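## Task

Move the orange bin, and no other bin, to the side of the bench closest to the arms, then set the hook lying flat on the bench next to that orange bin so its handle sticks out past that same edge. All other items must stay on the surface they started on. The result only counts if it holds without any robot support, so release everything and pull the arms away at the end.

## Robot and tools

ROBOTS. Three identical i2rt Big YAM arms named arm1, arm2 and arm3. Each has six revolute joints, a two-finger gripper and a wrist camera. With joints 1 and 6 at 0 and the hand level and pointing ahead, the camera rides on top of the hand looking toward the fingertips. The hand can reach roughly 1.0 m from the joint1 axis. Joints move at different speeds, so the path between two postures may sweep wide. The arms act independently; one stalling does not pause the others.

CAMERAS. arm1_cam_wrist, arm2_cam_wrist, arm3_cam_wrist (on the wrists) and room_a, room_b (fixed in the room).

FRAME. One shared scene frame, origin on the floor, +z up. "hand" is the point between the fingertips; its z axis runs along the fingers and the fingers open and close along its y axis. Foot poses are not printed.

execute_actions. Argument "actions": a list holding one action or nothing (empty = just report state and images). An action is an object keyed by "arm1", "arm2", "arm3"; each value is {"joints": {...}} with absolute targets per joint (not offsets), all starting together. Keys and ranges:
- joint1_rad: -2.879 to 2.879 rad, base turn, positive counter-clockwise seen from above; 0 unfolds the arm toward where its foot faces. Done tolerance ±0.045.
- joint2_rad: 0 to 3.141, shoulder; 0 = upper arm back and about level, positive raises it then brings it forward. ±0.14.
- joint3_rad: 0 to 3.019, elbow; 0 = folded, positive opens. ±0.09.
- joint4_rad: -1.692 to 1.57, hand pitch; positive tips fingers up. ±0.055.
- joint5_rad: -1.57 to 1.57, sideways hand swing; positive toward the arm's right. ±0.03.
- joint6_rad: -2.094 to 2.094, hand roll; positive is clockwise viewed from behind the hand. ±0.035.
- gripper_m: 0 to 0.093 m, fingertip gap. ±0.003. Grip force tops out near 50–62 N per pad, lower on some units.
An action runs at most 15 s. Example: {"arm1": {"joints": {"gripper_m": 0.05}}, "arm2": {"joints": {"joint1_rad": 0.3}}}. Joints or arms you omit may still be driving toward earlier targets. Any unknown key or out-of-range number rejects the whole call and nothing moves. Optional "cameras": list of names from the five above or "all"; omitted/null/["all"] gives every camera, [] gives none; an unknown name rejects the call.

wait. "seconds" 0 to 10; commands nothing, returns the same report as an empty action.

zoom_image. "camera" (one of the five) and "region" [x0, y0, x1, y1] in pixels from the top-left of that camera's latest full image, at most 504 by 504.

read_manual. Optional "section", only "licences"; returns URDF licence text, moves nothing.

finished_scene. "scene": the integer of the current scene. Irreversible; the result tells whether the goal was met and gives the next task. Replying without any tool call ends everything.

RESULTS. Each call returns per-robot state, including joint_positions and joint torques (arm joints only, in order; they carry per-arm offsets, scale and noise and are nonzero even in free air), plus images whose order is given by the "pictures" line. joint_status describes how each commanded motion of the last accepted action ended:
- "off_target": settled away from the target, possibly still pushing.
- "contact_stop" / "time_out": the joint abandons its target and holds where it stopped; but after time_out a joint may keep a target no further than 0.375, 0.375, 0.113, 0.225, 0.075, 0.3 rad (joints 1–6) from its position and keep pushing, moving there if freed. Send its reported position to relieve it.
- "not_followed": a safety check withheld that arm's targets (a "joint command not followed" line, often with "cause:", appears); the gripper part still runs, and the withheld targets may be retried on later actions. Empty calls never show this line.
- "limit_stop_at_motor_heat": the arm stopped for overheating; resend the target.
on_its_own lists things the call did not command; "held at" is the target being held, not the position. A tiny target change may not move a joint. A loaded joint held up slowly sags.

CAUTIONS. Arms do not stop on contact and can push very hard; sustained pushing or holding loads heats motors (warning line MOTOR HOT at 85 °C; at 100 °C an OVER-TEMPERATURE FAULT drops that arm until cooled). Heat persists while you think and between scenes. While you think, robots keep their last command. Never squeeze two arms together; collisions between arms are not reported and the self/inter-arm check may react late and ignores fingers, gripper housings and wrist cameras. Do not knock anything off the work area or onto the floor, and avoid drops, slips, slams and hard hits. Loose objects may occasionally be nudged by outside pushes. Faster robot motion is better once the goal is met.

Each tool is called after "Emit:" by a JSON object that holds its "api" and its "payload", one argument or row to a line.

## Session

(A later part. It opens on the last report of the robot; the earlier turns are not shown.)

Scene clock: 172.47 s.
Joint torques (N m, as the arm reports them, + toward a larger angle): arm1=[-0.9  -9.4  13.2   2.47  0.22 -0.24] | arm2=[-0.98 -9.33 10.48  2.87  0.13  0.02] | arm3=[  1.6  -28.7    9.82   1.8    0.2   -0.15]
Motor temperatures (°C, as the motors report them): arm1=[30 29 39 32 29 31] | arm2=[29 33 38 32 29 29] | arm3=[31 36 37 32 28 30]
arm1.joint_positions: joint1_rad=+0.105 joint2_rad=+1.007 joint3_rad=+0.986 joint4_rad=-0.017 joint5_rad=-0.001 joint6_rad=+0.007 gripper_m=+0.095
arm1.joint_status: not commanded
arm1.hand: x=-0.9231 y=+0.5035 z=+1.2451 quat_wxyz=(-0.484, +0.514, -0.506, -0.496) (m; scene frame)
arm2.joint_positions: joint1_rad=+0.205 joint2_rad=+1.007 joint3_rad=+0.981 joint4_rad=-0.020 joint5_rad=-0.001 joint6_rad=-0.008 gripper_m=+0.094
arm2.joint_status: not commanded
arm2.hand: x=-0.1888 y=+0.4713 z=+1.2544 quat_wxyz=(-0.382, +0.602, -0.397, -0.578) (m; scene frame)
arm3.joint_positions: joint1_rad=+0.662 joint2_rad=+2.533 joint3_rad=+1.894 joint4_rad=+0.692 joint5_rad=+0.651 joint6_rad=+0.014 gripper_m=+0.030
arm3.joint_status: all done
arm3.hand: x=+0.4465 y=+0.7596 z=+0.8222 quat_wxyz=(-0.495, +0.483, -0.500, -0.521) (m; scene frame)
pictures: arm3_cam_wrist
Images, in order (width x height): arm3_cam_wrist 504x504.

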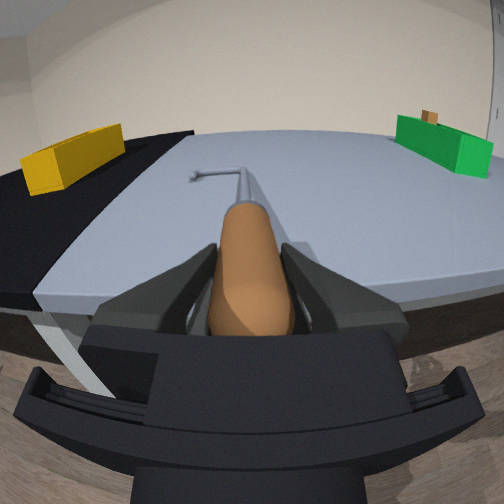

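Emit:
{"api": "execute_actions", "payload": {
  "actions": [
    {"arm3":{"joints":{"joint2_rad":2.555,"joint4_rad":0.67}}}
  ],
  "cameras": ["arm3_cam_wrist"]
}}

Scene clock: 177.43 s.
Joint torques (N m, as the arm reports them, + toward a larger angle): arm1=[-0.56 -9.28 13.28  2.54  0.2  -0.19] | arm2=[-0.95 -9.39 10.48  2.86  0.13  0.02] | arm3=[  1.24 -28.01   9.67   1.53   0.18  -0.15]
Motor temperatures (°C, as the motors report them): arm1=[30 29 39 32 29 31] | arm2=[29 33 38 32 29 29] | arm3=[31 36 37 32 29 30]
arm1.joint_positions: joint1_rad=+0.105 joint2_rad=+1.007 joint3_rad=+0.986 joint4_rad=-0.017 joint5_rad=-0.001 joint6_rad=+0.007 gripper_m=+0.095
arm1.joint_status: not commanded
arm1.hand: x=-0.9231 y=+0.5035 z=+1.2451 quat_wxyz=(-0.484, +0.514, -0.506, -0.496) (m; scene frame)
arm2.joint_positions: joint1_rad=+0.205 joint2_rad=+1.007 joint3_rad=+0.981 joint4_rad=-0.020 joint5_rad=-0.001 joint6_rad=-0.008 gripper_m=+0.094
arm2.joint_status: not commanded
arm2.hand: x=-0.1888 y=+0.4713 z=+1.2544 quat_wxyz=(-0.382, +0.602, -0.397, -0.578) (m; scene frame)
arm3.joint_positions: joint1_rad=+0.662 joint2_rad=+2.560 joint3_rad=+1.894 joint4_rad=+0.681 joint5_rad=+0.652 joint6_rad=+0.013 gripper_m=+0.030
arm3.joint_status: all done
arm3.hand: x=+0.4480 y=+0.7579 z=+0.7956 quat_wxyz=(-0.494, +0.497, -0.502, -0.507) (m; scene frame)
pictures: arm3_cam_wrist
Images, in order (width x height): arm3_cam_wrist 504x504.

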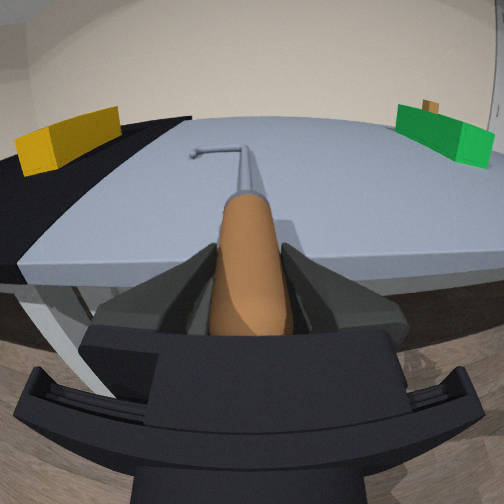

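Emit:
{"api": "execute_actions", "payload": {
  "actions": [
    {"arm3":{"joints":{"gripper_m":0.093}}}
  ],
  "cameras": []
}}

Emit:
{"api": "execute_actions", "payload": {
  "actions": [
    {"arm3":{"joints":{"joint2_rad":1.6}}}
  ],
  "cameras": []
}}

Emit:
{"api": "execute_actions", "payload": {
  "actions": [
    {"arm3":{"joints":{"joint1_rad":-0.5,"joint2_rad":0.8,"joint3_rad":1.0,"joint4_rad":0,"joint5_rad":0}},"arm2":{"joints":{"joint1_rad":-0.983,"joint2_rad":2.38,"joint3_rad":1.41,"joint4_rad":1.03,"joint5_rad":-0.781}}}
  ],
  "cameras": ["arm2_cam_wrist","room_a"]
}}

Scene clock: 186.80 s.
Joint torques (N m, as the arm reports them, + toward a larger angle): arm1=[-0.98 -9.99 13.19  2.52  0.14 -0.2 ] | arm2=[-1.06 -9.26 10.46  2.86  0.13  0.03] | arm3=[  1.3  -27.38   9.62   1.51   0.08  -0.08]
Motor temperatures (°C, as the motors report them): arm1=[30 29 39 32 29 31] | arm2=[29 33 38 32 29 29] | arm3=[31 35 37 32 29 30]
arm1.joint_positions: joint1_rad=+0.105 joint2_rad=+1.007 joint3_rad=+0.986 joint4_rad=-0.017 joint5_rad=-0.001 joint6_rad=+0.007 gripper_m=+0.095
arm1.joint_status: not commanded
arm1.hand: x=-0.9231 y=+0.5035 z=+1.2451 quat_wxyz=(-0.484, +0.514, -0.506, -0.496) (m; scene frame)
arm2.joint_positions: joint1_rad=+0.205 joint2_rad=+1.007 joint3_rad=+0.981 joint4_rad=-0.020 joint5_rad=-0.001 joint6_rad=-0.008 gripper_m=+0.094
arm2.joint_status: not commanded
arm2.hand: x=-0.1888 y=+0.4713 z=+1.2544 quat_wxyz=(-0.382, +0.602, -0.397, -0.578) (m; scene frame)
arm3.joint_positions: joint1_rad=+0.662 joint2_rad=+2.560 joint3_rad=+1.894 joint4_rad=+0.678 joint5_rad=+0.656 joint6_rad=+0.009 gripper_m=+0.093
arm3.joint_status: all done
arm3.hand: x=+0.4486 y=+0.7579 z=+0.7949 quat_wxyz=(-0.496, +0.498, -0.502, -0.504) (m; scene frame)
pictures: none
No camera images: the call's "cameras" was empty. Leave "cameras" out to get every camera's image.

Scene clock: 189.00 s.
Joint torques (N m, as the arm reports them, + toward a larger angle): arm1=[-1.33 -9.6  13.13  2.57  0.2  -0.2 ] | arm2=[-0.96 -9.38 10.48  2.87  0.12  0.03] | arm3=[  1.69 -17.55   8.66   0.73  -0.26  -0.11]
Motor temperatures (°C, as the motors report them): arm1=[30 29 39 32 29 31] | arm2=[29 33 38 32 29 29] | arm3=[31 35 37 32 29 30]
arm1.joint_positions: joint1_rad=+0.105 joint2_rad=+1.007 joint3_rad=+0.986 joint4_rad=-0.017 joint5_rad=-0.001 joint6_rad=+0.007 gripper_m=+0.095
arm1.joint_status: not commanded
arm1.hand: x=-0.9231 y=+0.5035 z=+1.2451 quat_wxyz=(-0.484, +0.514, -0.506, -0.496) (m; scene frame)
arm2.joint_positions: joint1_rad=+0.205 joint2_rad=+1.007 joint3_rad=+0.981 joint4_rad=-0.020 joint5_rad=-0.001 joint6_rad=-0.008 gripper_m=+0.094
arm2.joint_status: not commanded
arm2.hand: x=-0.1888 y=+0.4713 z=+1.2544 quat_wxyz=(-0.382, +0.602, -0.397, -0.578) (m; scene frame)
arm3.joint_positions: joint1_rad=+0.662 joint2_rad=+1.619 joint3_rad=+1.913 joint4_rad=+0.673 joint5_rad=+0.656 joint6_rad=+0.007 gripper_m=+0.093
arm3.joint_status: all done
arm3.hand: x=+0.6250 y=+0.5328 z=+1.5392 quat_wxyz=(-0.481, +0.120, -0.403, -0.769) (m; scene frame)
pictures: none
No camera images: the call's "cameras" was empty. Leave "cameras" out to get every camera's image.

Scene clock: 191.10 s.
Joint torques (N m, as the arm reports them, + toward a larger angle): arm1=[ -0.61 -10.56  13.38   2.49   0.19  -0.22] | arm2=[ -0.87 -26.74   7.1    2.68   0.05   0.  ] | arm3=[ 1.1  -3.78  9.26  1.76 -0.11 -0.06]
Motor temperatures (°C, as the motors report them): arm1=[30 29 39 32 29 31] | arm2=[29 33 38 32 29 29] | arm3=[31 35 37 32 29 30]
arm1.joint_positions: joint1_rad=+0.105 joint2_rad=+1.007 joint3_rad=+0.986 joint4_rad=-0.017 joint5_rad=-0.001 joint6_rad=+0.007 gripper_m=+0.095
arm1.joint_status: not commanded
arm1.hand: x=-0.9231 y=+0.5035 z=+1.2451 quat_wxyz=(-0.484, +0.514, -0.506, -0.496) (m; scene frame)
arm2.joint_positions: joint1_rad=-0.977 joint2_rad=+2.402 joint3_rad=+1.383 joint4_rad=+1.011 joint5_rad=-0.780 joint6_rad=-0.007 gripper_m=+0.094
arm2.joint_status: all done
arm2.hand: x=+0.4412 y=+0.6229 z=+0.7918 quat_wxyz=(-0.497, +0.498, -0.502, -0.502) (m; scene frame)
arm3.joint_positions: joint1_rad=-0.492 joint2_rad=+0.806 joint3_rad=+1.000 joint4_rad=+0.004 joint5_rad=+0.003 joint6_rad=+0.007 gripper_m=+0.093
arm3.joint_status: all done
arm3.hand: x=+1.1089 y=+0.3710 z=+1.3263 quat_wxyz=(-0.663, +0.326, -0.546, -0.395) (m; scene frame)
pictures: arm2_cam_wrist, room_a
Images, in order (width x height): arm2_cam_wrist 504x504, room_a 504x504.

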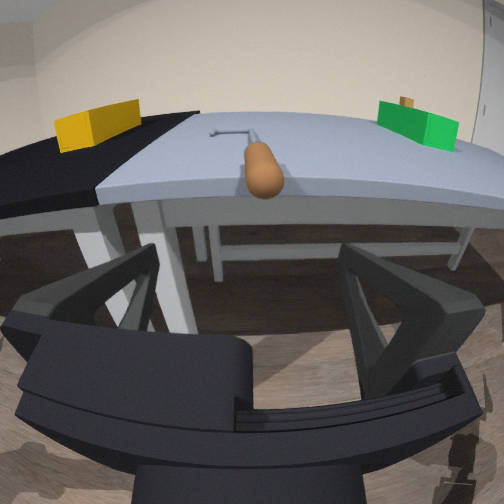

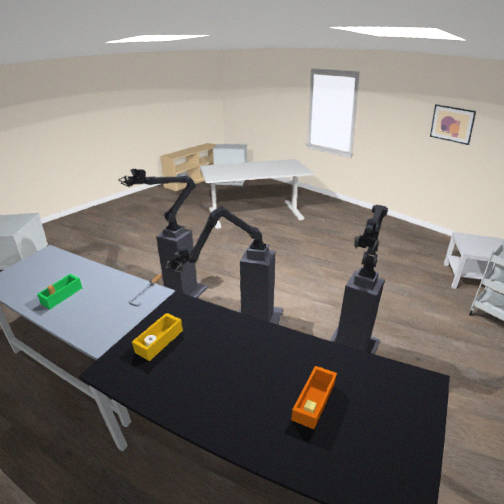

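Emit:
{"api": "execute_actions", "payload": {
  "actions": [
    {"arm2":{"joints":{"joint1_rad":-0.858,"joint2_rad":2.542,"joint3_rad":1.85,"joint4_rad":0.77,"joint5_rad":-0.65}}}
  ],
  "cameras": ["arm2_cam_wrist"]
}}

Scene clock: 196.37 s.
Joint torques (N m, as the arm reports them, + toward a larger angle): arm1=[-1.49 -9.74 13.23  2.7   0.18 -0.22] | arm2=[ -0.5  -29.2    9.66   1.73   0.15   0.  ] | arm3=[ 0.77 -4.29  9.26  1.79 -0.11 -0.07]
Motor temperatures (°C, as the motors report them): arm1=[30 29 39 32 29 31] | arm2=[29 34 38 32 29 29] | arm3=[31 34 37 32 29 30]
arm1.joint_positions: joint1_rad=+0.105 joint2_rad=+1.007 joint3_rad=+0.986 joint4_rad=-0.017 joint5_rad=-0.001 joint6_rad=+0.007 gripper_m=+0.095
arm1.joint_status: not commanded
arm1.hand: x=-0.9231 y=+0.5035 z=+1.2451 quat_wxyz=(-0.484, +0.514, -0.506, -0.496) (m; scene frame)
arm2.joint_positions: joint1_rad=-0.861 joint2_rad=+2.556 joint3_rad=+1.811 joint4_rad=+0.772 joint5_rad=-0.651 joint6_rad=-0.006 gripper_m=+0.094
arm2.joint_status: all done
arm2.hand: x=+0.4557 y=+0.7557 z=+0.8132 quat_wxyz=(-0.512, +0.494, -0.493, -0.500) (m; scene frame)
arm3.joint_positions: joint1_rad=-0.492 joint2_rad=+0.806 joint3_rad=+1.000 joint4_rad=+0.004 joint5_rad=+0.003 joint6_rad=+0.007 gripper_m=+0.093
arm3.joint_status: not commanded
arm3.hand: x=+1.1089 y=+0.3710 z=+1.3263 quat_wxyz=(-0.663, +0.326, -0.546, -0.395) (m; scene frame)
pictures: arm2_cam_wrist
Images, in order (width x height): arm2_cam_wrist 504x504.

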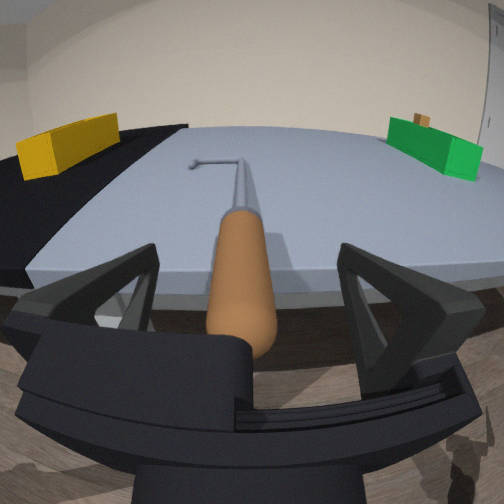

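Emit:
{"api": "execute_actions", "payload": {
  "actions": [
    {"arm2":{"joints":{"joint1_rad":-0.845,"joint2_rad":2.575}}}
  ],
  "cameras": ["arm2_cam_wrist"]
}}

Scene clock: 202.43 s.
Joint torques (N m, as the arm reports them, + toward a larger angle): arm1=[ -0.7  -10.05  13.2    2.67   0.22  -0.18] | arm2=[ -0.15 -27.74   9.49   1.73   0.15   0.  ] | arm3=[ 0.96 -4.43  9.32  1.76 -0.11 -0.07]
Motor temperatures (°C, as the motors report them): arm1=[30 29 39 32 29 31] | arm2=[29 35 38 32 29 29] | arm3=[31 33 37 32 28 30]
arm1.joint_positions: joint1_rad=+0.105 joint2_rad=+1.007 joint3_rad=+0.986 joint4_rad=-0.017 joint5_rad=-0.001 joint6_rad=+0.007 gripper_m=+0.095
arm1.joint_status: not commanded
arm1.hand: x=-0.9231 y=+0.5035 z=+1.2451 quat_wxyz=(-0.484, +0.514, -0.506, -0.496) (m; scene frame)
arm2.joint_positions: joint1_rad=-0.850 joint2_rad=+2.572 joint3_rad=+1.811 joint4_rad=+0.772 joint5_rad=-0.651 joint6_rad=-0.006 gripper_m=+0.094
arm2.joint_status: all done
arm2.hand: x=+0.4465 y=+0.7592 z=+0.7998 quat_wxyz=(-0.504, +0.497, -0.496, -0.502) (m; scene frame)
arm3.joint_positions: joint1_rad=-0.492 joint2_rad=+0.806 joint3_rad=+1.000 joint4_rad=+0.004 joint5_rad=+0.003 joint6_rad=+0.007 gripper_m=+0.093
arm3.joint_status: not commanded
arm3.hand: x=+1.1089 y=+0.3710 z=+1.3263 quat_wxyz=(-0.663, +0.326, -0.546, -0.395) (m; scene frame)
pictures: arm2_cam_wrist
Images, in order (width x height): arm2_cam_wrist 504x504.

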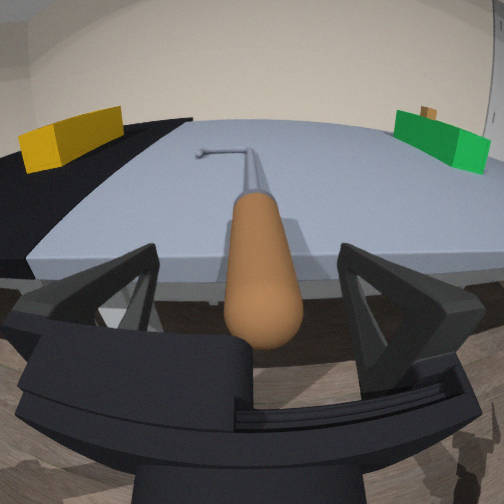

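Emit:
{"api": "execute_actions", "payload": {
  "actions": [
    {"arm2":{"joints":{"joint4_rad":0.745,"gripper_m":0}}}
  ],
  "cameras": []
}}

Emit:
{"api": "execute_actions", "payload": {
  "actions": [
    {"arm2":{"joints":{"joint6_rad":1.57}}}
  ],
  "cameras": ["arm2_cam_wrist"]
}}

Emit:
{"api": "execute_actions", "payload": {
  "actions": [
    {"arm2":{"joints":{"joint2_rad":2.23,"joint3_rad":1.89,"joint4_rad":0.46}},"arm1":{"joints":{"joint1_rad":0.5}}}
  ],
  "cameras": ["arm2_cam_wrist"]
}}

Scene clock: 209.90 s.
Joint torques (N m, as the arm reports them, + toward a larger angle): arm1=[-1.01 -9.57 13.24  2.54  0.21 -0.21] | arm2=[ -0.06 -27.74   9.53   1.57   0.06   0.  ] | arm3=[ 1.07 -4.3   9.23  1.81 -0.11 -0.05]
Motor temperatures (°C, as the motors report them): arm1=[30 29 39 32 29 31] | arm2=[29 35 38 31 29 29] | arm3=[31 33 37 32 28 30]
arm1.joint_positions: joint1_rad=+0.105 joint2_rad=+1.007 joint3_rad=+0.986 joint4_rad=-0.017 joint5_rad=-0.001 joint6_rad=+0.007 gripper_m=+0.095
arm1.joint_status: not commanded
arm1.hand: x=-0.9231 y=+0.5035 z=+1.2451 quat_wxyz=(-0.484, +0.514, -0.506, -0.496) (m; scene frame)
arm2.joint_positions: joint1_rad=-0.850 joint2_rad=+2.572 joint3_rad=+1.811 joint4_rad=+0.751 joint5_rad=-0.649 joint6_rad=-0.005 gripper_m=+0.030
arm2.joint_status: gripper_m off_target (ended at +0.030, target +0.000); the others done
arm2.hand: x=+0.4469 y=+0.7592 z=+0.7953 quat_wxyz=(-0.497, +0.498, -0.504, -0.501) (m; scene frame)
arm3.joint_positions: joint1_rad=-0.492 joint2_rad=+0.806 joint3_rad=+1.000 joint4_rad=+0.004 joint5_rad=+0.003 joint6_rad=+0.007 gripper_m=+0.093
arm3.joint_status: not commanded
arm3.hand: x=+1.1089 y=+0.3710 z=+1.3263 quat_wxyz=(-0.663, +0.326, -0.546, -0.395) (m; scene frame)
pictures: none
No camera images: the call's "cameras" was empty. Leave "cameras" out to get every camera's image.

Scene clock: 212.07 s.
Joint torques (N m, as the arm reports them, + toward a larger angle): arm1=[-0.83 -9.37 13.16  2.65  0.19 -0.14] | arm2=[ -0.11 -27.78   9.56   1.77  -0.03  -0.05] | arm3=[ 0.97 -4.48  9.21  1.77 -0.11 -0.05]
Motor temperatures (°C, as the motors report them): arm1=[30 29 39 32 29 31] | arm2=[29 35 38 31 29 29] | arm3=[31 33 37 32 28 30]
arm1.joint_positions: joint1_rad=+0.105 joint2_rad=+1.007 joint3_rad=+0.986 joint4_rad=-0.017 joint5_rad=-0.001 joint6_rad=+0.007 gripper_m=+0.095
arm1.joint_status: not commanded
arm1.hand: x=-0.9231 y=+0.5035 z=+1.2451 quat_wxyz=(-0.484, +0.514, -0.506, -0.496) (m; scene frame)
arm2.joint_positions: joint1_rad=-0.850 joint2_rad=+2.572 joint3_rad=+1.811 joint4_rad=+0.748 joint5_rad=-0.646 joint6_rad=+1.558 gripper_m=+0.030
arm2.joint_status: all done
arm2.hand: x=+0.4473 y=+0.7592 z=+0.7946 quat_wxyz=(+0.000, -0.004, -0.709, -0.705) (m; scene frame)
arm3.joint_positions: joint1_rad=-0.492 joint2_rad=+0.806 joint3_rad=+1.000 joint4_rad=+0.004 joint5_rad=+0.003 joint6_rad=+0.007 gripper_m=+0.093
arm3.joint_status: not commanded
arm3.hand: x=+1.1089 y=+0.3710 z=+1.3263 quat_wxyz=(-0.663, +0.326, -0.546, -0.395) (m; scene frame)
pictures: arm2_cam_wrist
Images, in order (width x height): arm2_cam_wrist 504x504.

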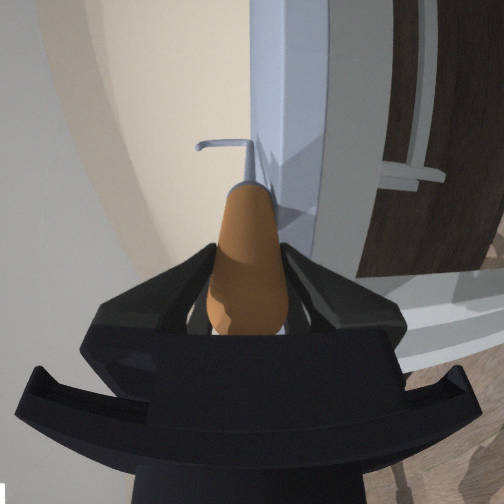

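Scene clock: 213.63 s.
Joint torques (N m, as the arm reports them, + toward a larger angle): arm1=[ -0.49 -10.42  13.02   2.62   0.17  -0.17] | arm2=[ -0.16 -32.04  12.43   3.06   0.04  -0.07] | arm3=[ 0.92 -4.18  9.23  1.75 -0.12 -0.08]
Motor temperatures (°C, as the motors report them): arm1=[30 29 40 32 29 31] | arm2=[29 36 38 31 29 29] | arm3=[31 33 37 32 28 30]
arm1.joint_positions: joint1_rad=+0.501 joint2_rad=+1.007 joint3_rad=+0.986 joint4_rad=-0.017 joint5_rad=-0.001 joint6_rad=+0.007 gripper_m=+0.095
arm1.joint_status: all done
arm1.hand: x=-1.1167 y=+0.4610 z=+1.2448 quat_wxyz=(-0.377, +0.603, -0.396, -0.581) (m; scene frame)
arm2.joint_positions: joint1_rad=-0.849 joint2_rad=+2.276 joint3_rad=+1.830 joint4_rad=+0.433 joint5_rad=-0.649 joint6_rad=+1.562 gripper_m=+0.030
arm2.joint_status: all done
arm2.hand: x=+0.4541 y=+0.7665 z=+0.9906 quat_wxyz=(+0.002, -0.004, -0.709, -0.705) (m; scene frame)
arm3.joint_positions: joint1_rad=-0.492 joint2_rad=+0.806 joint3_rad=+1.000 joint4_rad=+0.004 joint5_rad=+0.003 joint6_rad=+0.007 gripper_m=+0.093
arm3.joint_status: not commanded
arm3.hand: x=+1.1089 y=+0.3710 z=+1.3263 quat_wxyz=(-0.663, +0.326, -0.546, -0.395) (m; scene frame)
pictures: arm2_cam_wrist
Images, in order (width x height): arm2_cam_wrist 504x504.

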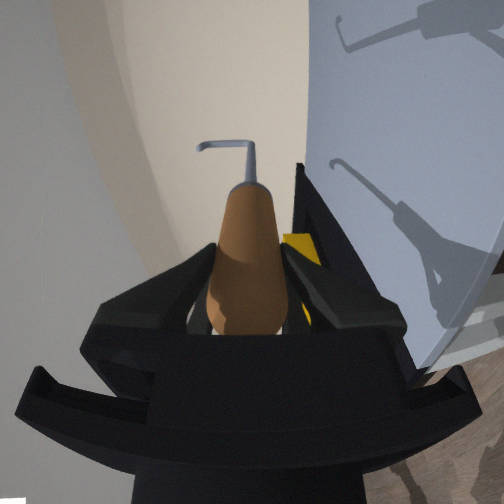

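Emit:
{"api": "execute_actions", "payload": {
  "actions": [
    {"arm2":{"joints":{"joint1_rad":-0.41,"joint5_rad":-0.4}}}
  ],
  "cameras": ["arm2_cam_wrist"]
}}

Emit:
{"api": "execute_actions", "payload": {
  "actions": [
    {"arm2":{"joints":{"joint1_rad":0.468,"joint5_rad":-0.1}}}
  ],
  "cameras": ["arm2_cam_wrist"]
}}

Scene clock: 220.90 s.
Joint torques (N m, as the arm reports them, + toward a larger angle): arm1=[-1.08 -9.75 13.19  2.52  0.19 -0.21] | arm2=[ -0.67 -32.17  12.51   3.14   0.11  -0.1 ] | arm3=[ 1.04 -4.41  9.24  1.74 -0.1  -0.07]
Motor temperatures (°C, as the motors report them): arm1=[30 29 40 32 29 31] | arm2=[29 37 39 32 30 29] | arm3=[31 32 37 32 28 30]
arm1.joint_positions: joint1_rad=+0.501 joint2_rad=+1.007 joint3_rad=+0.986 joint4_rad=-0.017 joint5_rad=-0.001 joint6_rad=+0.007 gripper_m=+0.095
arm1.joint_status: not commanded
arm1.hand: x=-1.1167 y=+0.4610 z=+1.2448 quat_wxyz=(-0.377, +0.603, -0.396, -0.581) (m; scene frame)
arm2.joint_positions: joint1_rad=-0.407 joint2_rad=+2.276 joint3_rad=+1.830 joint4_rad=+0.432 joint5_rad=-0.401 joint6_rad=+1.566 gripper_m=+0.030
arm2.joint_status: all done
arm2.hand: x=+0.1267 y=+0.8985 z=+0.9938 quat_wxyz=(+0.071, +0.065, -0.707, -0.701) (m; scene frame)
arm3.joint_positions: joint1_rad=-0.492 joint2_rad=+0.806 joint3_rad=+1.000 joint4_rad=+0.004 joint5_rad=+0.003 joint6_rad=+0.007 gripper_m=+0.093
arm3.joint_status: not commanded
arm3.hand: x=+1.1089 y=+0.3710 z=+1.3263 quat_wxyz=(-0.663, +0.326, -0.546, -0.395) (m; scene frame)
pictures: arm2_cam_wrist
Images, in order (width x height): arm2_cam_wrist 504x504.

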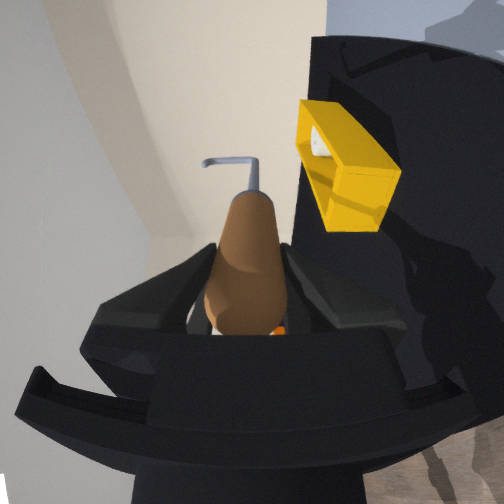

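Scene clock: 223.77 s.
Joint torques (N m, as the arm reports them, + toward a larger angle): arm1=[-0.93 -9.6  13.3   2.56  0.17 -0.22] | arm2=[ -0.48 -32.17  12.58   3.34   0.13   0.15] | arm3=[ 1.2  -4.42  9.23  1.73 -0.09 -0.09]
Motor temperatures (°C, as the motors report them): arm1=[30 29 40 32 29 31] | arm2=[29 37 39 32 30 29] | arm3=[31 32 37 32 28 30]
arm1.joint_positions: joint1_rad=+0.501 joint2_rad=+1.007 joint3_rad=+0.986 joint4_rad=-0.017 joint5_rad=-0.001 joint6_rad=+0.007 gripper_m=+0.095
arm1.joint_status: not commanded
arm1.hand: x=-1.1167 y=+0.4610 z=+1.2448 quat_wxyz=(-0.377, +0.603, -0.396, -0.581) (m; scene frame)
arm2.joint_positions: joint1_rad=+0.470 joint2_rad=+2.276 joint3_rad=+1.830 joint4_rad=+0.429 joint5_rad=-0.101 joint6_rad=+1.539 gripper_m=+0.030
arm2.joint_status: all done
arm2.hand: x=-0.5696 y=+0.7115 z=+0.9988 quat_wxyz=(+0.255, +0.275, -0.655, -0.656) (m; scene frame)
arm3.joint_positions: joint1_rad=-0.492 joint2_rad=+0.806 joint3_rad=+1.000 joint4_rad=+0.004 joint5_rad=+0.003 joint6_rad=+0.007 gripper_m=+0.093
arm3.joint_status: not commanded
arm3.hand: x=+1.1089 y=+0.3710 z=+1.3263 quat_wxyz=(-0.663, +0.326, -0.546, -0.395) (m; scene frame)
pictures: arm2_cam_wrist
Images, in order (width x height): arm2_cam_wrist 504x504.

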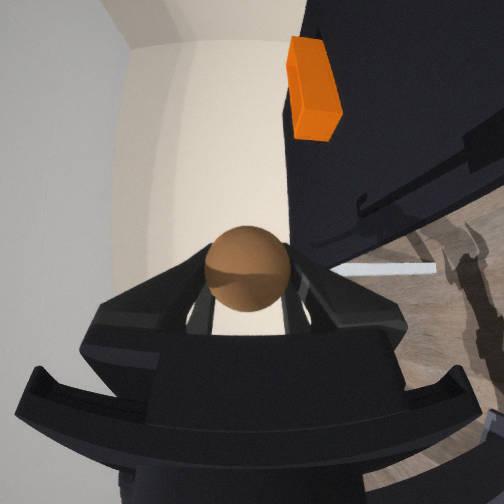

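Emit:
{"api": "execute_actions", "payload": {
  "actions": [
    {"arm2":{"joints":{"joint5_rad":0.25}}}
  ],
  "cameras": ["arm2_cam_wrist"]
}}

Emit:
{"api": "execute_actions", "payload": {
  "actions": [
    {"arm2":{"joints":{"joint5_rad":0.67}}}
  ],
  "cameras": ["arm2_cam_wrist","room_a"]
}}

Scene clock: 234.63 s.
Joint torques (N m, as the arm reports them, + toward a larger angle): arm1=[-1.02 -9.77 13.13  2.48  0.14 -0.21] | arm2=[ -0.47 -32.    12.5    3.26   0.09   0.15] | arm3=[ 1.05 -4.42  9.19  1.72 -0.1  -0.07]
Motor temperatures (°C, as the motors report them): arm1=[30 29 40 32 29 31] | arm2=[29 38 40 32 30 29] | arm3=[31 32 37 32 28 30]
arm1.joint_positions: joint1_rad=+0.501 joint2_rad=+1.007 joint3_rad=+0.986 joint4_rad=-0.017 joint5_rad=-0.001 joint6_rad=+0.007 gripper_m=+0.095
arm1.joint_status: not commanded
arm1.hand: x=-1.1167 y=+0.4610 z=+1.2448 quat_wxyz=(-0.377, +0.603, -0.396, -0.581) (m; scene frame)
arm2.joint_positions: joint1_rad=+0.467 joint2_rad=+2.276 joint3_rad=+1.830 joint4_rad=+0.429 joint5_rad=+0.250 joint6_rad=+1.538 gripper_m=+0.030
arm2.joint_status: all done
arm2.hand: x=-0.5182 y=+0.7463 z=+0.9985 quat_wxyz=(+0.135, +0.157, -0.693, -0.691) (m; scene frame)
arm3.joint_positions: joint1_rad=-0.492 joint2_rad=+0.806 joint3_rad=+1.000 joint4_rad=+0.004 joint5_rad=+0.003 joint6_rad=+0.007 gripper_m=+0.093
arm3.joint_status: not commanded
arm3.hand: x=+1.1089 y=+0.3710 z=+1.3263 quat_wxyz=(-0.663, +0.326, -0.546, -0.395) (m; scene frame)
pictures: arm2_cam_wrist
Images, in order (width x height): arm2_cam_wrist 504x504.

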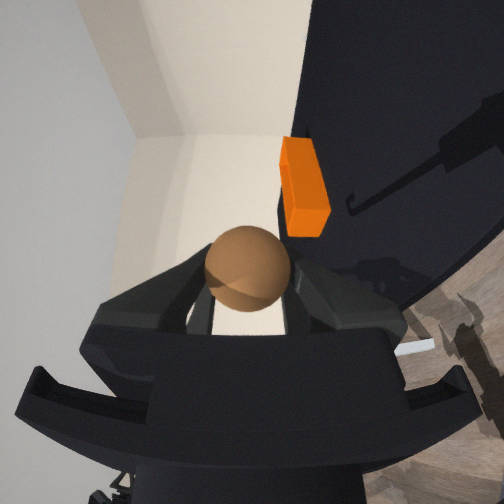

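Scene clock: 235.70 s.
Joint torques (N m, as the arm reports them, + toward a larger angle): arm1=[-0.98 -9.69 13.19  2.59  0.12 -0.2 ] | arm2=[ -0.64 -31.92  12.35   3.11   0.13   0.17] | arm3=[ 0.99 -4.17  9.22  1.71 -0.11 -0.09]
Motor temperatures (°C, as the motors report them): arm1=[30 29 40 32 29 31] | arm2=[29 38 40 32 30 29] | arm3=[31 32 37 32 28 30]
arm1.joint_positions: joint1_rad=+0.501 joint2_rad=+1.007 joint3_rad=+0.986 joint4_rad=-0.017 joint5_rad=-0.001 joint6_rad=+0.007 gripper_m=+0.095
arm1.joint_status: not commanded
arm1.hand: x=-1.1167 y=+0.4610 z=+1.2448 quat_wxyz=(-0.377, +0.603, -0.396, -0.581) (m; scene frame)
arm2.joint_positions: joint1_rad=+0.467 joint2_rad=+2.276 joint3_rad=+1.830 joint4_rad=+0.429 joint5_rad=+0.669 joint6_rad=+1.537 gripper_m=+0.030
arm2.joint_status: all done
arm2.hand: x=-0.4476 y=+0.7612 z=+0.9985 quat_wxyz=(-0.014, +0.010, -0.710, -0.704) (m; scene frame)
arm3.joint_positions: joint1_rad=-0.492 joint2_rad=+0.806 joint3_rad=+1.000 joint4_rad=+0.004 joint5_rad=+0.003 joint6_rad=+0.007 gripper_m=+0.093
arm3.joint_status: not commanded
arm3.hand: x=+1.1089 y=+0.3710 z=+1.3263 quat_wxyz=(-0.663, +0.326, -0.546, -0.395) (m; scene frame)
pictures: arm2_cam_wrist, room_a
Images, in order (width x height): arm2_cam_wrist 504x504, room_a 504x504.

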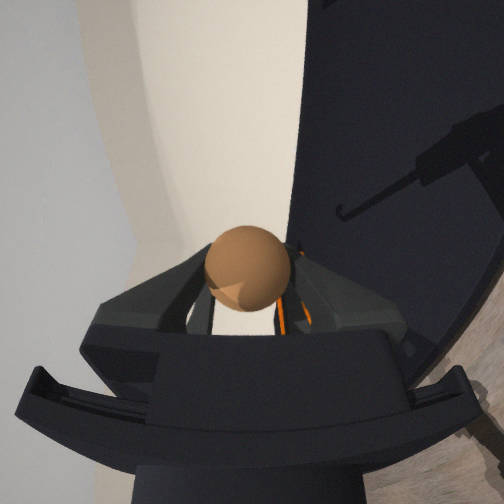

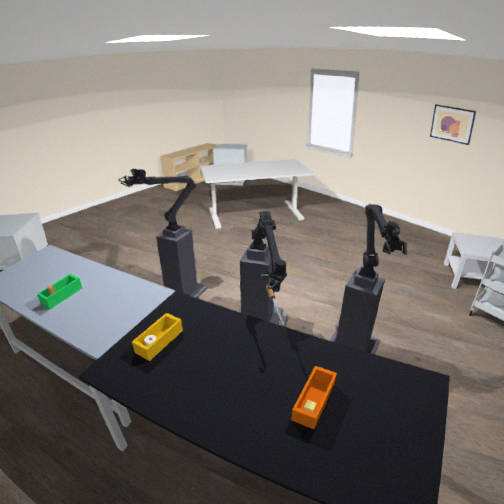

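Emit:
{"api": "execute_actions", "payload": {
  "actions": [
    {"arm2":{"joints":{"joint2_rad":2.35,"joint4_rad":0.575}}}
  ],
  "cameras": []
}}

Emit:
{"api": "execute_actions", "payload": {
  "actions": [
    {"arm2":{"joints":{"joint6_rad":0}}}
  ],
  "cameras": ["arm2_cam_wrist","room_a"]
}}

Scene clock: 240.63 s.
Joint torques (N m, as the arm reports them, + toward a larger angle): arm1=[-0.86 -9.57 13.33  2.59  0.12 -0.18] | arm2=[ -0.42 -35.27  11.74   4.04   0.16   0.2 ] | arm3=[ 0.96 -4.36  9.22  1.76 -0.09 -0.06]
Motor temperatures (°C, as the motors report them): arm1=[30 29 40 32 29 31] | arm2=[29 38 41 32 30 29] | arm3=[31 32 37 32 28 30]
arm1.joint_positions: joint1_rad=+0.501 joint2_rad=+1.007 joint3_rad=+0.986 joint4_rad=-0.017 joint5_rad=-0.001 joint6_rad=+0.007 gripper_m=+0.095
arm1.joint_status: not commanded
arm1.hand: x=-1.1167 y=+0.4610 z=+1.2448 quat_wxyz=(-0.377, +0.603, -0.396, -0.581) (m; scene frame)
arm2.joint_positions: joint1_rad=+0.467 joint2_rad=+2.422 joint3_rad=+1.830 joint4_rad=+0.523 joint5_rad=+0.669 joint6_rad=+1.532 gripper_m=+0.030
arm2.joint_status: all done
arm2.hand: x=-0.4512 y=+0.7650 z=+0.8937 quat_wxyz=(-0.027, +0.024, -0.724, -0.689) (m; scene frame)
arm3.joint_positions: joint1_rad=-0.492 joint2_rad=+0.806 joint3_rad=+1.000 joint4_rad=+0.004 joint5_rad=+0.003 joint6_rad=+0.007 gripper_m=+0.093
arm3.joint_status: not commanded
arm3.hand: x=+1.1089 y=+0.3710 z=+1.3263 quat_wxyz=(-0.663, +0.326, -0.546, -0.395) (m; scene frame)
pictures: none
No camera images: the call's "cameras" was empty. Leave "cameras" out to get every camera's image.

Scene clock: 244.10 s.
Joint torques (N m, as the arm reports them, + toward a larger angle): arm1=[ -0.34 -10.07  13.3    2.51   0.14  -0.18] | arm2=[ -0.82 -30.12  11.42   2.13   0.29  -0.42] | arm3=[ 1.08 -4.22  9.23  1.7  -0.11 -0.06]
Motor temperatures (°C, as the motors report them): arm1=[30 29 40 32 29 31] | arm2=[29 38 41 32 30 29] | arm3=[31 32 37 32 28 30]
arm1.joint_positions: joint1_rad=+0.501 joint2_rad=+1.007 joint3_rad=+0.986 joint4_rad=-0.017 joint5_rad=-0.001 joint6_rad=+0.007 gripper_m=+0.095
arm1.joint_status: not commanded
arm1.hand: x=-1.1167 y=+0.4610 z=+1.2448 quat_wxyz=(-0.377, +0.603, -0.396, -0.581) (m; scene frame)
arm2.joint_positions: joint1_rad=+0.470 joint2_rad=+2.373 joint3_rad=+1.839 joint4_rad=+0.568 joint5_rad=+0.664 joint6_rad=+0.041 gripper_m=+0.030
arm2.joint_status: joint6_rad time_out (moved -1.492 of -1.532)
arm2.on_its_own: joint6_rad reads +0.041 and still pushes toward +0.000 since a time_out
arm2.hand: x=-0.4555 y=+0.7649 z=+0.9504 quat_wxyz=(-0.489, +0.475, -0.509, -0.526) (m; scene frame)
arm3.joint_positions: joint1_rad=-0.492 joint2_rad=+0.806 joint3_rad=+1.000 joint4_rad=+0.004 joint5_rad=+0.003 joint6_rad=+0.007 gripper_m=+0.093
arm3.joint_status: not commanded
arm3.hand: x=+1.1089 y=+0.3710 z=+1.3263 quat_wxyz=(-0.663, +0.326, -0.546, -0.395) (m; scene frame)
pictures: arm2_cam_wrist, room_a
Images, in order (width x height): arm2_cam_wrist 504x504, room_a 504x504.

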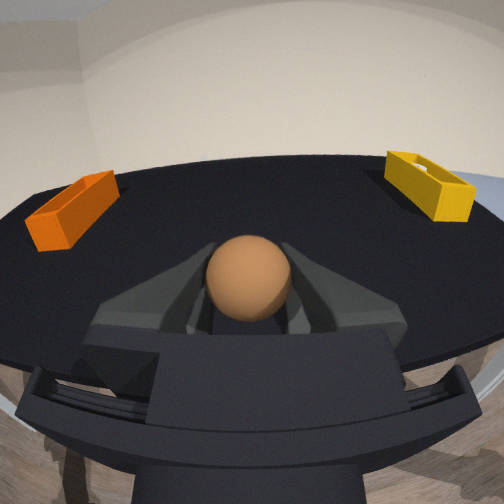

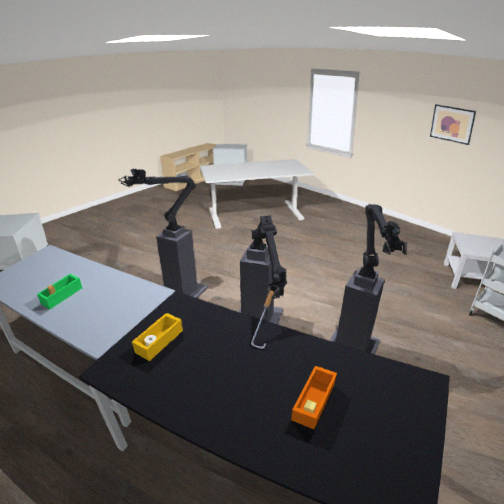

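Emit:
{"api": "execute_actions", "payload": {
  "actions": [
    {"arm2":{"joints":{"joint2_rad":2.48,"joint4_rad":0.66}}}
  ],
  "cameras": []
}}

Emit:
{"api": "execute_actions", "payload": {
  "actions": [
    {"arm2":{"joints":{"joint2_rad":2.57,"joint4_rad":0.755}}}
  ],
  "cameras": ["arm2_cam_wrist"]
}}

Scene clock: 251.33 s.
Joint torques (N m, as the arm reports them, + toward a larger angle): arm1=[-0.68 -9.44 13.31  2.68  0.14 -0.16] | arm2=[ -0.88 -31.28  10.32   2.18   0.2   -0.3 ] | arm3=[ 0.86 -4.15  9.26  1.74 -0.1  -0.07]
Motor temperatures (°C, as the motors report them): arm1=[30 29 40 32 29 31] | arm2=[29 38 41 32 30 29] | arm3=[31 32 37 32 28 30]
arm1.joint_positions: joint1_rad=+0.501 joint2_rad=+1.007 joint3_rad=+0.986 joint4_rad=-0.017 joint5_rad=-0.001 joint6_rad=+0.007 gripper_m=+0.095
arm1.joint_status: not commanded
arm1.hand: x=-1.1167 y=+0.4610 z=+1.2448 quat_wxyz=(-0.377, +0.603, -0.396, -0.581) (m; scene frame)
arm2.joint_positions: joint1_rad=+0.470 joint2_rad=+2.510 joint3_rad=+1.847 joint4_rad=+0.650 joint5_rad=+0.668 joint6_rad=+0.027 gripper_m=+0.030
arm2.joint_status: all done
arm2.hand: x=-0.4550 y=+0.7642 z=+0.8539 quat_wxyz=(-0.491, +0.494, -0.509, -0.506) (m; scene frame)
arm3.joint_positions: joint1_rad=-0.492 joint2_rad=+0.806 joint3_rad=+1.000 joint4_rad=+0.004 joint5_rad=+0.003 joint6_rad=+0.007 gripper_m=+0.093
arm3.joint_status: not commanded
arm3.hand: x=+1.1089 y=+0.3710 z=+1.3263 quat_wxyz=(-0.663, +0.326, -0.546, -0.395) (m; scene frame)
pictures: none
No camera images: the call's "cameras" was empty. Leave "cameras" out to get every camera's image.

Scene clock: 252.33 s.
Joint torques (N m, as the arm reports them, + toward a larger angle): arm1=[-0.19 -9.58 13.06  2.42  0.14 -0.2 ] | arm2=[ -0.78 -29.94   9.84   2.52   0.21  -0.26] | arm3=[ 0.84 -4.42  9.26  1.77 -0.12 -0.06]
Motor temperatures (°C, as the motors report them): arm1=[30 29 40 32 29 31] | arm2=[29 38 40 32 30 29] | arm3=[31 32 37 32 28 30]
arm1.joint_positions: joint1_rad=+0.501 joint2_rad=+1.007 joint3_rad=+0.986 joint4_rad=-0.017 joint5_rad=-0.001 joint6_rad=+0.007 gripper_m=+0.095
arm1.joint_status: not commanded
arm1.hand: x=-1.1167 y=+0.4610 z=+1.2448 quat_wxyz=(-0.377, +0.603, -0.396, -0.581) (m; scene frame)
arm2.joint_positions: joint1_rad=+0.470 joint2_rad=+2.589 joint3_rad=+1.847 joint4_rad=+0.738 joint5_rad=+0.667 joint6_rad=+0.023 gripper_m=+0.030
arm2.joint_status: all done
arm2.hand: x=-0.4511 y=+0.7587 z=+0.8046 quat_wxyz=(-0.492, +0.492, -0.507, -0.508) (m; scene frame)
arm3.joint_positions: joint1_rad=-0.492 joint2_rad=+0.806 joint3_rad=+1.000 joint4_rad=+0.004 joint5_rad=+0.003 joint6_rad=+0.007 gripper_m=+0.093
arm3.joint_status: not commanded
arm3.hand: x=+1.1089 y=+0.3710 z=+1.3263 quat_wxyz=(-0.663, +0.326, -0.546, -0.395) (m; scene frame)
pictures: arm2_cam_wrist
Images, in order (width x height): arm2_cam_wrist 504x504.

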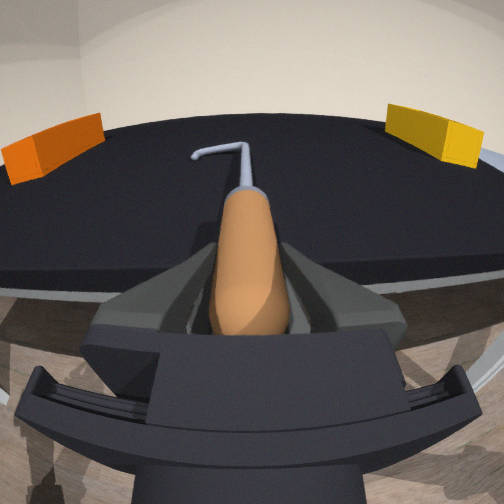

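Emit:
{"api": "execute_actions", "payload": {
  "actions": [
    {"arm2":{"joints":{"joint2_rad":2.605}}}
  ],
  "cameras": ["arm2_cam_wrist"]
}}

Emit:
{"api": "execute_actions", "payload": {
  "actions": [
    {"arm2":{"joints":{"gripper_m":0.093}}}
  ],
  "cameras": ["arm2_cam_wrist"]
}}

Scene clock: 259.27 s.
Joint torques (N m, as the arm reports them, + toward a larger angle): arm1=[-0.42 -9.47 13.37  2.58  0.13 -0.17] | arm2=[ -0.72 -27.74   9.84   2.26   0.22  -0.24] | arm3=[ 0.76 -4.55  9.19  1.79 -0.11 -0.05]
Motor temperatures (°C, as the motors report them): arm1=[30 29 40 32 29 31] | arm2=[29 38 40 32 30 29] | arm3=[31 32 37 32 28 30]
arm1.joint_positions: joint1_rad=+0.501 joint2_rad=+1.007 joint3_rad=+0.986 joint4_rad=-0.017 joint5_rad=-0.001 joint6_rad=+0.007 gripper_m=+0.095
arm1.joint_status: not commanded
arm1.hand: x=-1.1167 y=+0.4610 z=+1.2448 quat_wxyz=(-0.377, +0.603, -0.396, -0.581) (m; scene frame)
arm2.joint_positions: joint1_rad=+0.470 joint2_rad=+2.601 joint3_rad=+1.847 joint4_rad=+0.744 joint5_rad=+0.667 joint6_rad=+0.022 gripper_m=+0.030
arm2.joint_status: all done
arm2.hand: x=-0.4503 y=+0.7576 z=+0.7959 quat_wxyz=(-0.492, +0.495, -0.507, -0.506) (m; scene frame)
arm3.joint_positions: joint1_rad=-0.492 joint2_rad=+0.806 joint3_rad=+1.000 joint4_rad=+0.004 joint5_rad=+0.003 joint6_rad=+0.007 gripper_m=+0.093
arm3.joint_status: not commanded
arm3.hand: x=+1.1089 y=+0.3710 z=+1.3263 quat_wxyz=(-0.663, +0.326, -0.546, -0.395) (m; scene frame)
pictures: arm2_cam_wrist
Images, in order (width x height): arm2_cam_wrist 504x504.

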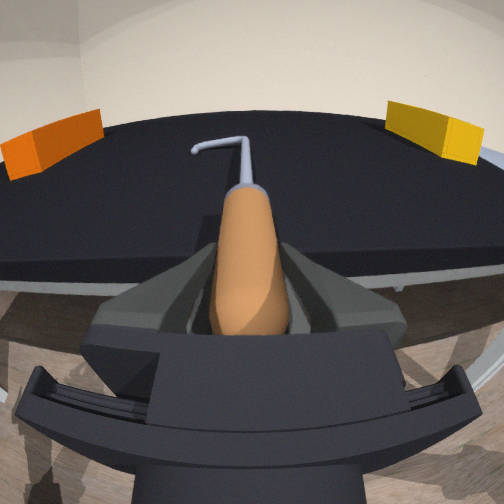

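Scene clock: 259.97 s.
Joint torques (N m, as the arm reports them, + toward a larger angle): arm1=[-0.37 -9.78 13.13  2.65  0.12 -0.17] | arm2=[ -0.65 -27.76   9.86   2.3    0.18  -0.13] | arm3=[ 0.9  -4.41  9.21  1.75 -0.11 -0.06]
Motor temperatures (°C, as the motors report them): arm1=[30 29 40 32 29 31] | arm2=[29 38 40 32 30 29] | arm3=[31 32 37 32 28 30]
arm1.joint_positions: joint1_rad=+0.501 joint2_rad=+1.007 joint3_rad=+0.986 joint4_rad=-0.017 joint5_rad=-0.001 joint6_rad=+0.007 gripper_m=+0.095
arm1.joint_status: not commanded
arm1.hand: x=-1.1167 y=+0.4610 z=+1.2448 quat_wxyz=(-0.377, +0.603, -0.396, -0.581) (m; scene frame)
arm2.joint_positions: joint1_rad=+0.470 joint2_rad=+2.601 joint3_rad=+1.847 joint4_rad=+0.744 joint5_rad=+0.668 joint6_rad=+0.010 gripper_m=+0.093
arm2.joint_status: all done
arm2.hand: x=-0.4501 y=+0.7576 z=+0.7959 quat_wxyz=(-0.496, +0.497, -0.504, -0.503) (m; scene frame)
arm3.joint_positions: joint1_rad=-0.492 joint2_rad=+0.806 joint3_rad=+1.000 joint4_rad=+0.004 joint5_rad=+0.003 joint6_rad=+0.007 gripper_m=+0.093
arm3.joint_status: not commanded
arm3.hand: x=+1.1089 y=+0.3710 z=+1.3263 quat_wxyz=(-0.663, +0.326, -0.546, -0.395) (m; scene frame)
pictures: arm2_cam_wrist
Images, in order (width x height): arm2_cam_wrist 504x504.

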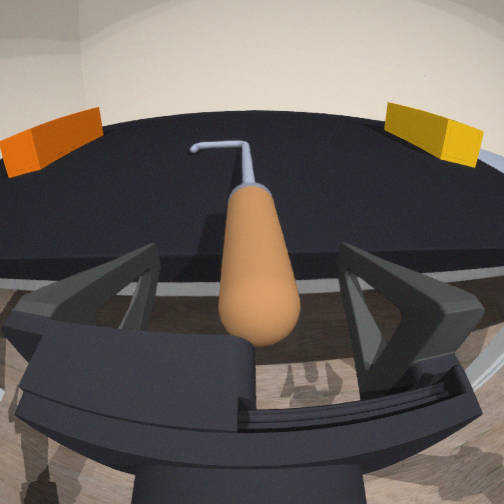

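Emit:
{"api": "execute_actions", "payload": {
  "actions": [
    {"arm2":{"joints":{"joint2_rad":1.7}}}
  ],
  "cameras": []
}}

Emit:
{"api": "execute_actions", "payload": {
  "actions": [
    {"arm2":{"joints":{"joint1_rad":-0.6,"joint2_rad":0.8,"joint3_rad":1.0,"joint4_rad":0,"joint5_rad":0}},"arm1":{"joints":{"joint1_rad":-0.725,"joint2_rad":2.40,"joint3_rad":1.51,"joint4_rad":0.96,"joint5_rad":-0.806}}}
  ],
  "cameras": ["arm1_cam_wrist"]
}}

Emit:
{"api": "execute_actions", "payload": {
  "actions": [
    {"arm1":{"joints":{"joint1_rad":-0.58,"joint2_rad":2.60,"joint3_rad":1.99,"joint4_rad":0.675,"joint5_rad":-0.667}}}
  ],
  "cameras": ["arm1_cam_wrist"]
}}

Scene clock: 271.17 s.
Joint torques (N m, as the arm reports them, + toward a larger angle): arm1=[ -0.36 -10.21  13.14   2.55   0.13  -0.17] | arm2=[ -0.8  -21.87   9.61   0.75  -0.14  -0.16] | arm3=[ 1.   -4.4   9.17  1.75 -0.1  -0.07]
Motor temperatures (°C, as the motors report them): arm1=[30 29 41 32 29 31] | arm2=[29 38 40 32 30 29] | arm3=[31 32 37 32 28 30]
arm1.joint_positions: joint1_rad=+0.501 joint2_rad=+1.007 joint3_rad=+0.986 joint4_rad=-0.017 joint5_rad=-0.001 joint6_rad=+0.007 gripper_m=+0.095
arm1.joint_status: not commanded
arm1.hand: x=-1.1167 y=+0.4610 z=+1.2448 quat_wxyz=(-0.377, +0.603, -0.396, -0.581) (m; scene frame)
arm2.joint_positions: joint1_rad=+0.470 joint2_rad=+1.721 joint3_rad=+1.868 joint4_rad=+0.757 joint5_rad=+0.669 joint6_rad=+0.009 gripper_m=+0.093
arm2.joint_status: all done
arm2.hand: x=-0.3095 y=+0.5852 z=+1.5052 quat_wxyz=(-0.481, +0.136, -0.415, -0.760) (m; scene frame)
arm3.joint_positions: joint1_rad=-0.492 joint2_rad=+0.806 joint3_rad=+1.000 joint4_rad=+0.004 joint5_rad=+0.003 joint6_rad=+0.007 gripper_m=+0.093
arm3.joint_status: not commanded
arm3.hand: x=+1.1089 y=+0.3710 z=+1.3263 quat_wxyz=(-0.663, +0.326, -0.546, -0.395) (m; scene frame)
pictures: none
No camera images: the call's "cameras" was empty. Leave "cameras" out to get every camera's image.

Scene clock: 273.23 s.
Joint torques (N m, as the arm reports them, + toward a larger angle): arm1=[ -0.19 -29.1    9.94   2.23   0.07  -0.21] | arm2=[-0.68 -4.86  9.77  1.67  0.01 -0.12] | arm3=[ 1.06 -4.34  9.26  1.72 -0.09 -0.07]
Motor temperatures (°C, as the motors report them): arm1=[30 29 40 32 29 31] | arm2=[29 38 40 32 30 29] | arm3=[31 32 37 32 28 30]
arm1.joint_positions: joint1_rad=-0.718 joint2_rad=+2.415 joint3_rad=+1.486 joint4_rad=+0.944 joint5_rad=-0.805 joint6_rad=+0.006 gripper_m=+0.095
arm1.joint_status: all done
arm1.hand: x=-0.4421 y=+0.6221 z=+0.8045 quat_wxyz=(-0.504, +0.500, -0.496, -0.500) (m; scene frame)
arm2.joint_positions: joint1_rad=-0.600 joint2_rad=+0.798 joint3_rad=+0.989 joint4_rad=+0.004 joint5_rad=+0.002 joint6_rad=+0.007 gripper_m=+0.093
arm2.joint_status: all done
arm2.hand: x=+0.1755 y=+0.3952 z=+1.3541 quat_wxyz=(-0.641, +0.344, -0.533, -0.431) (m; scene frame)
arm3.joint_positions: joint1_rad=-0.492 joint2_rad=+0.806 joint3_rad=+1.000 joint4_rad=+0.004 joint5_rad=+0.003 joint6_rad=+0.007 gripper_m=+0.093
arm3.joint_status: not commanded
arm3.hand: x=+1.1089 y=+0.3710 z=+1.3263 quat_wxyz=(-0.663, +0.326, -0.546, -0.395) (m; scene frame)
pictures: arm1_cam_wrist
Images, in order (width x height): arm1_cam_wrist 504x504.

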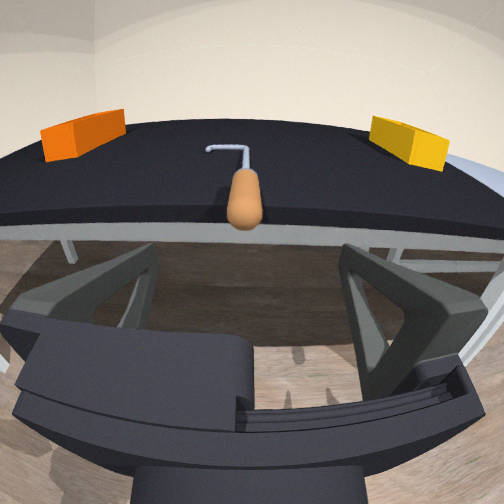

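Scene clock: 274.73 s.
Joint torques (N m, as the arm reports them, + toward a larger angle): arm1=[ -0.21 -31.79  12.91   1.64   0.15  -0.19] | arm2=[-0.7  -5.01  9.72  1.67  0.01 -0.11] | arm3=[ 1.01 -4.42  9.22  1.76 -0.12 -0.05]
Motor temperatures (°C, as the motors report them): arm1=[30 29 40 32 29 31] | arm2=[29 37 40 32 30 29] | arm3=[31 32 37 32 28 30]
arm1.joint_positions: joint1_rad=-0.578 joint2_rad=+2.600 joint3_rad=+1.954 joint4_rad=+0.677 joint5_rad=-0.667 joint6_rad=+0.006 gripper_m=+0.095
arm1.joint_status: all done
arm1.hand: x=-0.4442 y=+0.7683 z=+0.8197 quat_wxyz=(-0.509, +0.499, -0.490, -0.502) (m; scene frame)
arm2.joint_positions: joint1_rad=-0.600 joint2_rad=+0.798 joint3_rad=+0.989 joint4_rad=+0.004 joint5_rad=+0.002 joint6_rad=+0.007 gripper_m=+0.093
arm2.joint_status: not commanded
arm2.hand: x=+0.1755 y=+0.3952 z=+1.3541 quat_wxyz=(-0.641, +0.344, -0.533, -0.431) (m; scene frame)
arm3.joint_positions: joint1_rad=-0.492 joint2_rad=+0.806 joint3_rad=+1.000 joint4_rad=+0.004 joint5_rad=+0.003 joint6_rad=+0.007 gripper_m=+0.093
arm3.joint_status: not commanded
arm3.hand: x=+1.1089 y=+0.3710 z=+1.3263 quat_wxyz=(-0.663, +0.326, -0.546, -0.395) (m; scene frame)
pictures: arm1_cam_wrist
Images, in order (width x height): arm1_cam_wrist 504x504.

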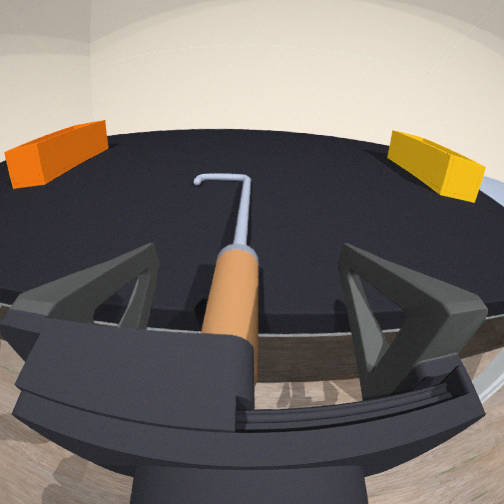

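Emit:
{"api": "execute_actions", "payload": {
  "actions": [
    {"arm1":{"joints":{"joint1_rad":-0.56,"joint2_rad":2.62,"joint3_rad":1.92}}}
  ],
  "cameras": ["arm1_cam_wrist"]
}}

Scene clock: 282.93 s.
Joint torques (N m, as the arm reports them, + toward a larger angle): arm1=[ -0.42 -30.02   9.82   1.75   0.11  -0.21] | arm2=[-0.78 -5.11  9.74  1.67  0.01 -0.11] | arm3=[ 1.02 -4.28  9.22  1.79 -0.1  -0.07]
Motor temperatures (°C, as the motors report them): arm1=[30 31 40 32 29 31] | arm2=[29 36 40 32 30 29] | arm3=[31 32 37 32 28 30]
arm1.joint_positions: joint1_rad=-0.570 joint2_rad=+2.606 joint3_rad=+1.917 joint4_rad=+0.677 joint5_rad=-0.667 joint6_rad=+0.006 gripper_m=+0.095
arm1.joint_status: all done
arm1.hand: x=-0.4560 y=+0.7646 z=+0.7961 quat_wxyz=(-0.492, +0.503, -0.503, -0.503) (m; scene frame)
arm2.joint_positions: joint1_rad=-0.600 joint2_rad=+0.798 joint3_rad=+0.989 joint4_rad=+0.004 joint5_rad=+0.002 joint6_rad=+0.007 gripper_m=+0.093
arm2.joint_status: not commanded
arm2.hand: x=+0.1755 y=+0.3952 z=+1.3541 quat_wxyz=(-0.641, +0.344, -0.533, -0.431) (m; scene frame)
arm3.joint_positions: joint1_rad=-0.492 joint2_rad=+0.806 joint3_rad=+1.000 joint4_rad=+0.004 joint5_rad=+0.003 joint6_rad=+0.007 gripper_m=+0.093
arm3.joint_status: not commanded
arm3.hand: x=+1.1089 y=+0.3710 z=+1.3263 quat_wxyz=(-0.663, +0.326, -0.546, -0.395) (m; scene frame)
pictures: arm1_cam_wrist
Images, in order (width x height): arm1_cam_wrist 504x504.

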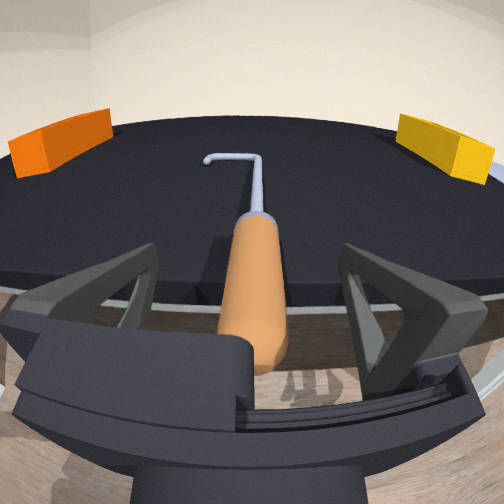

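Emit:
{"api": "execute_actions", "payload": {
  "actions": [
    {"arm1":{"joints":{"joint2_rad":2.645}}}
  ],
  "cameras": ["arm1_cam_wrist"]
}}

Scene clock: 294.60 s.
Joint torques (N m, as the arm reports them, + toward a larger angle): arm1=[ -0.07 -29.2    9.93   1.79   0.11  -0.19] | arm2=[-0.83 -5.05  9.72  1.69  0.01 -0.13] | arm3=[ 0.67 -4.51  9.23  1.73 -0.11 -0.06]
Motor temperatures (°C, as the motors report them): arm1=[30 31 39 32 29 31] | arm2=[29 35 40 32 29 29] | arm3=[31 31 37 32 28 30]
arm1.joint_positions: joint1_rad=-0.570 joint2_rad=+2.627 joint3_rad=+1.917 joint4_rad=+0.677 joint5_rad=-0.667 joint6_rad=+0.006 gripper_m=+0.095
arm1.joint_status: all done
arm1.hand: x=-0.4575 y=+0.7625 z=+0.7773 quat_wxyz=(-0.484, +0.504, -0.511, -0.502) (m; scene frame)
arm2.joint_positions: joint1_rad=-0.600 joint2_rad=+0.798 joint3_rad=+0.989 joint4_rad=+0.004 joint5_rad=+0.002 joint6_rad=+0.007 gripper_m=+0.093
arm2.joint_status: not commanded
arm2.hand: x=+0.1755 y=+0.3952 z=+1.3541 quat_wxyz=(-0.641, +0.344, -0.533, -0.431) (m; scene frame)
arm3.joint_positions: joint1_rad=-0.492 joint2_rad=+0.806 joint3_rad=+1.000 joint4_rad=+0.004 joint5_rad=+0.003 joint6_rad=+0.007 gripper_m=+0.093
arm3.joint_status: not commanded
arm3.hand: x=+1.1089 y=+0.3710 z=+1.3263 quat_wxyz=(-0.663, +0.326, -0.546, -0.395) (m; scene frame)
pictures: arm1_cam_wrist
Images, in order (width x height): arm1_cam_wrist 504x504.

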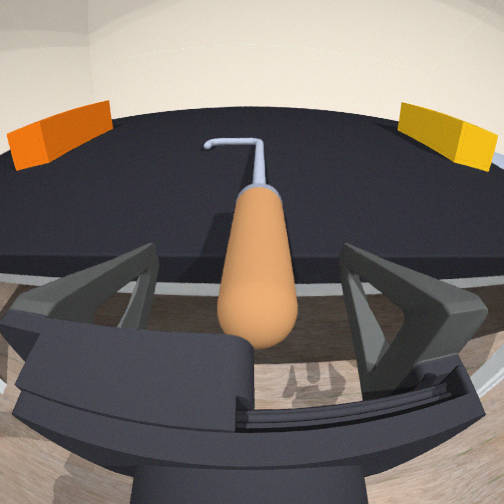

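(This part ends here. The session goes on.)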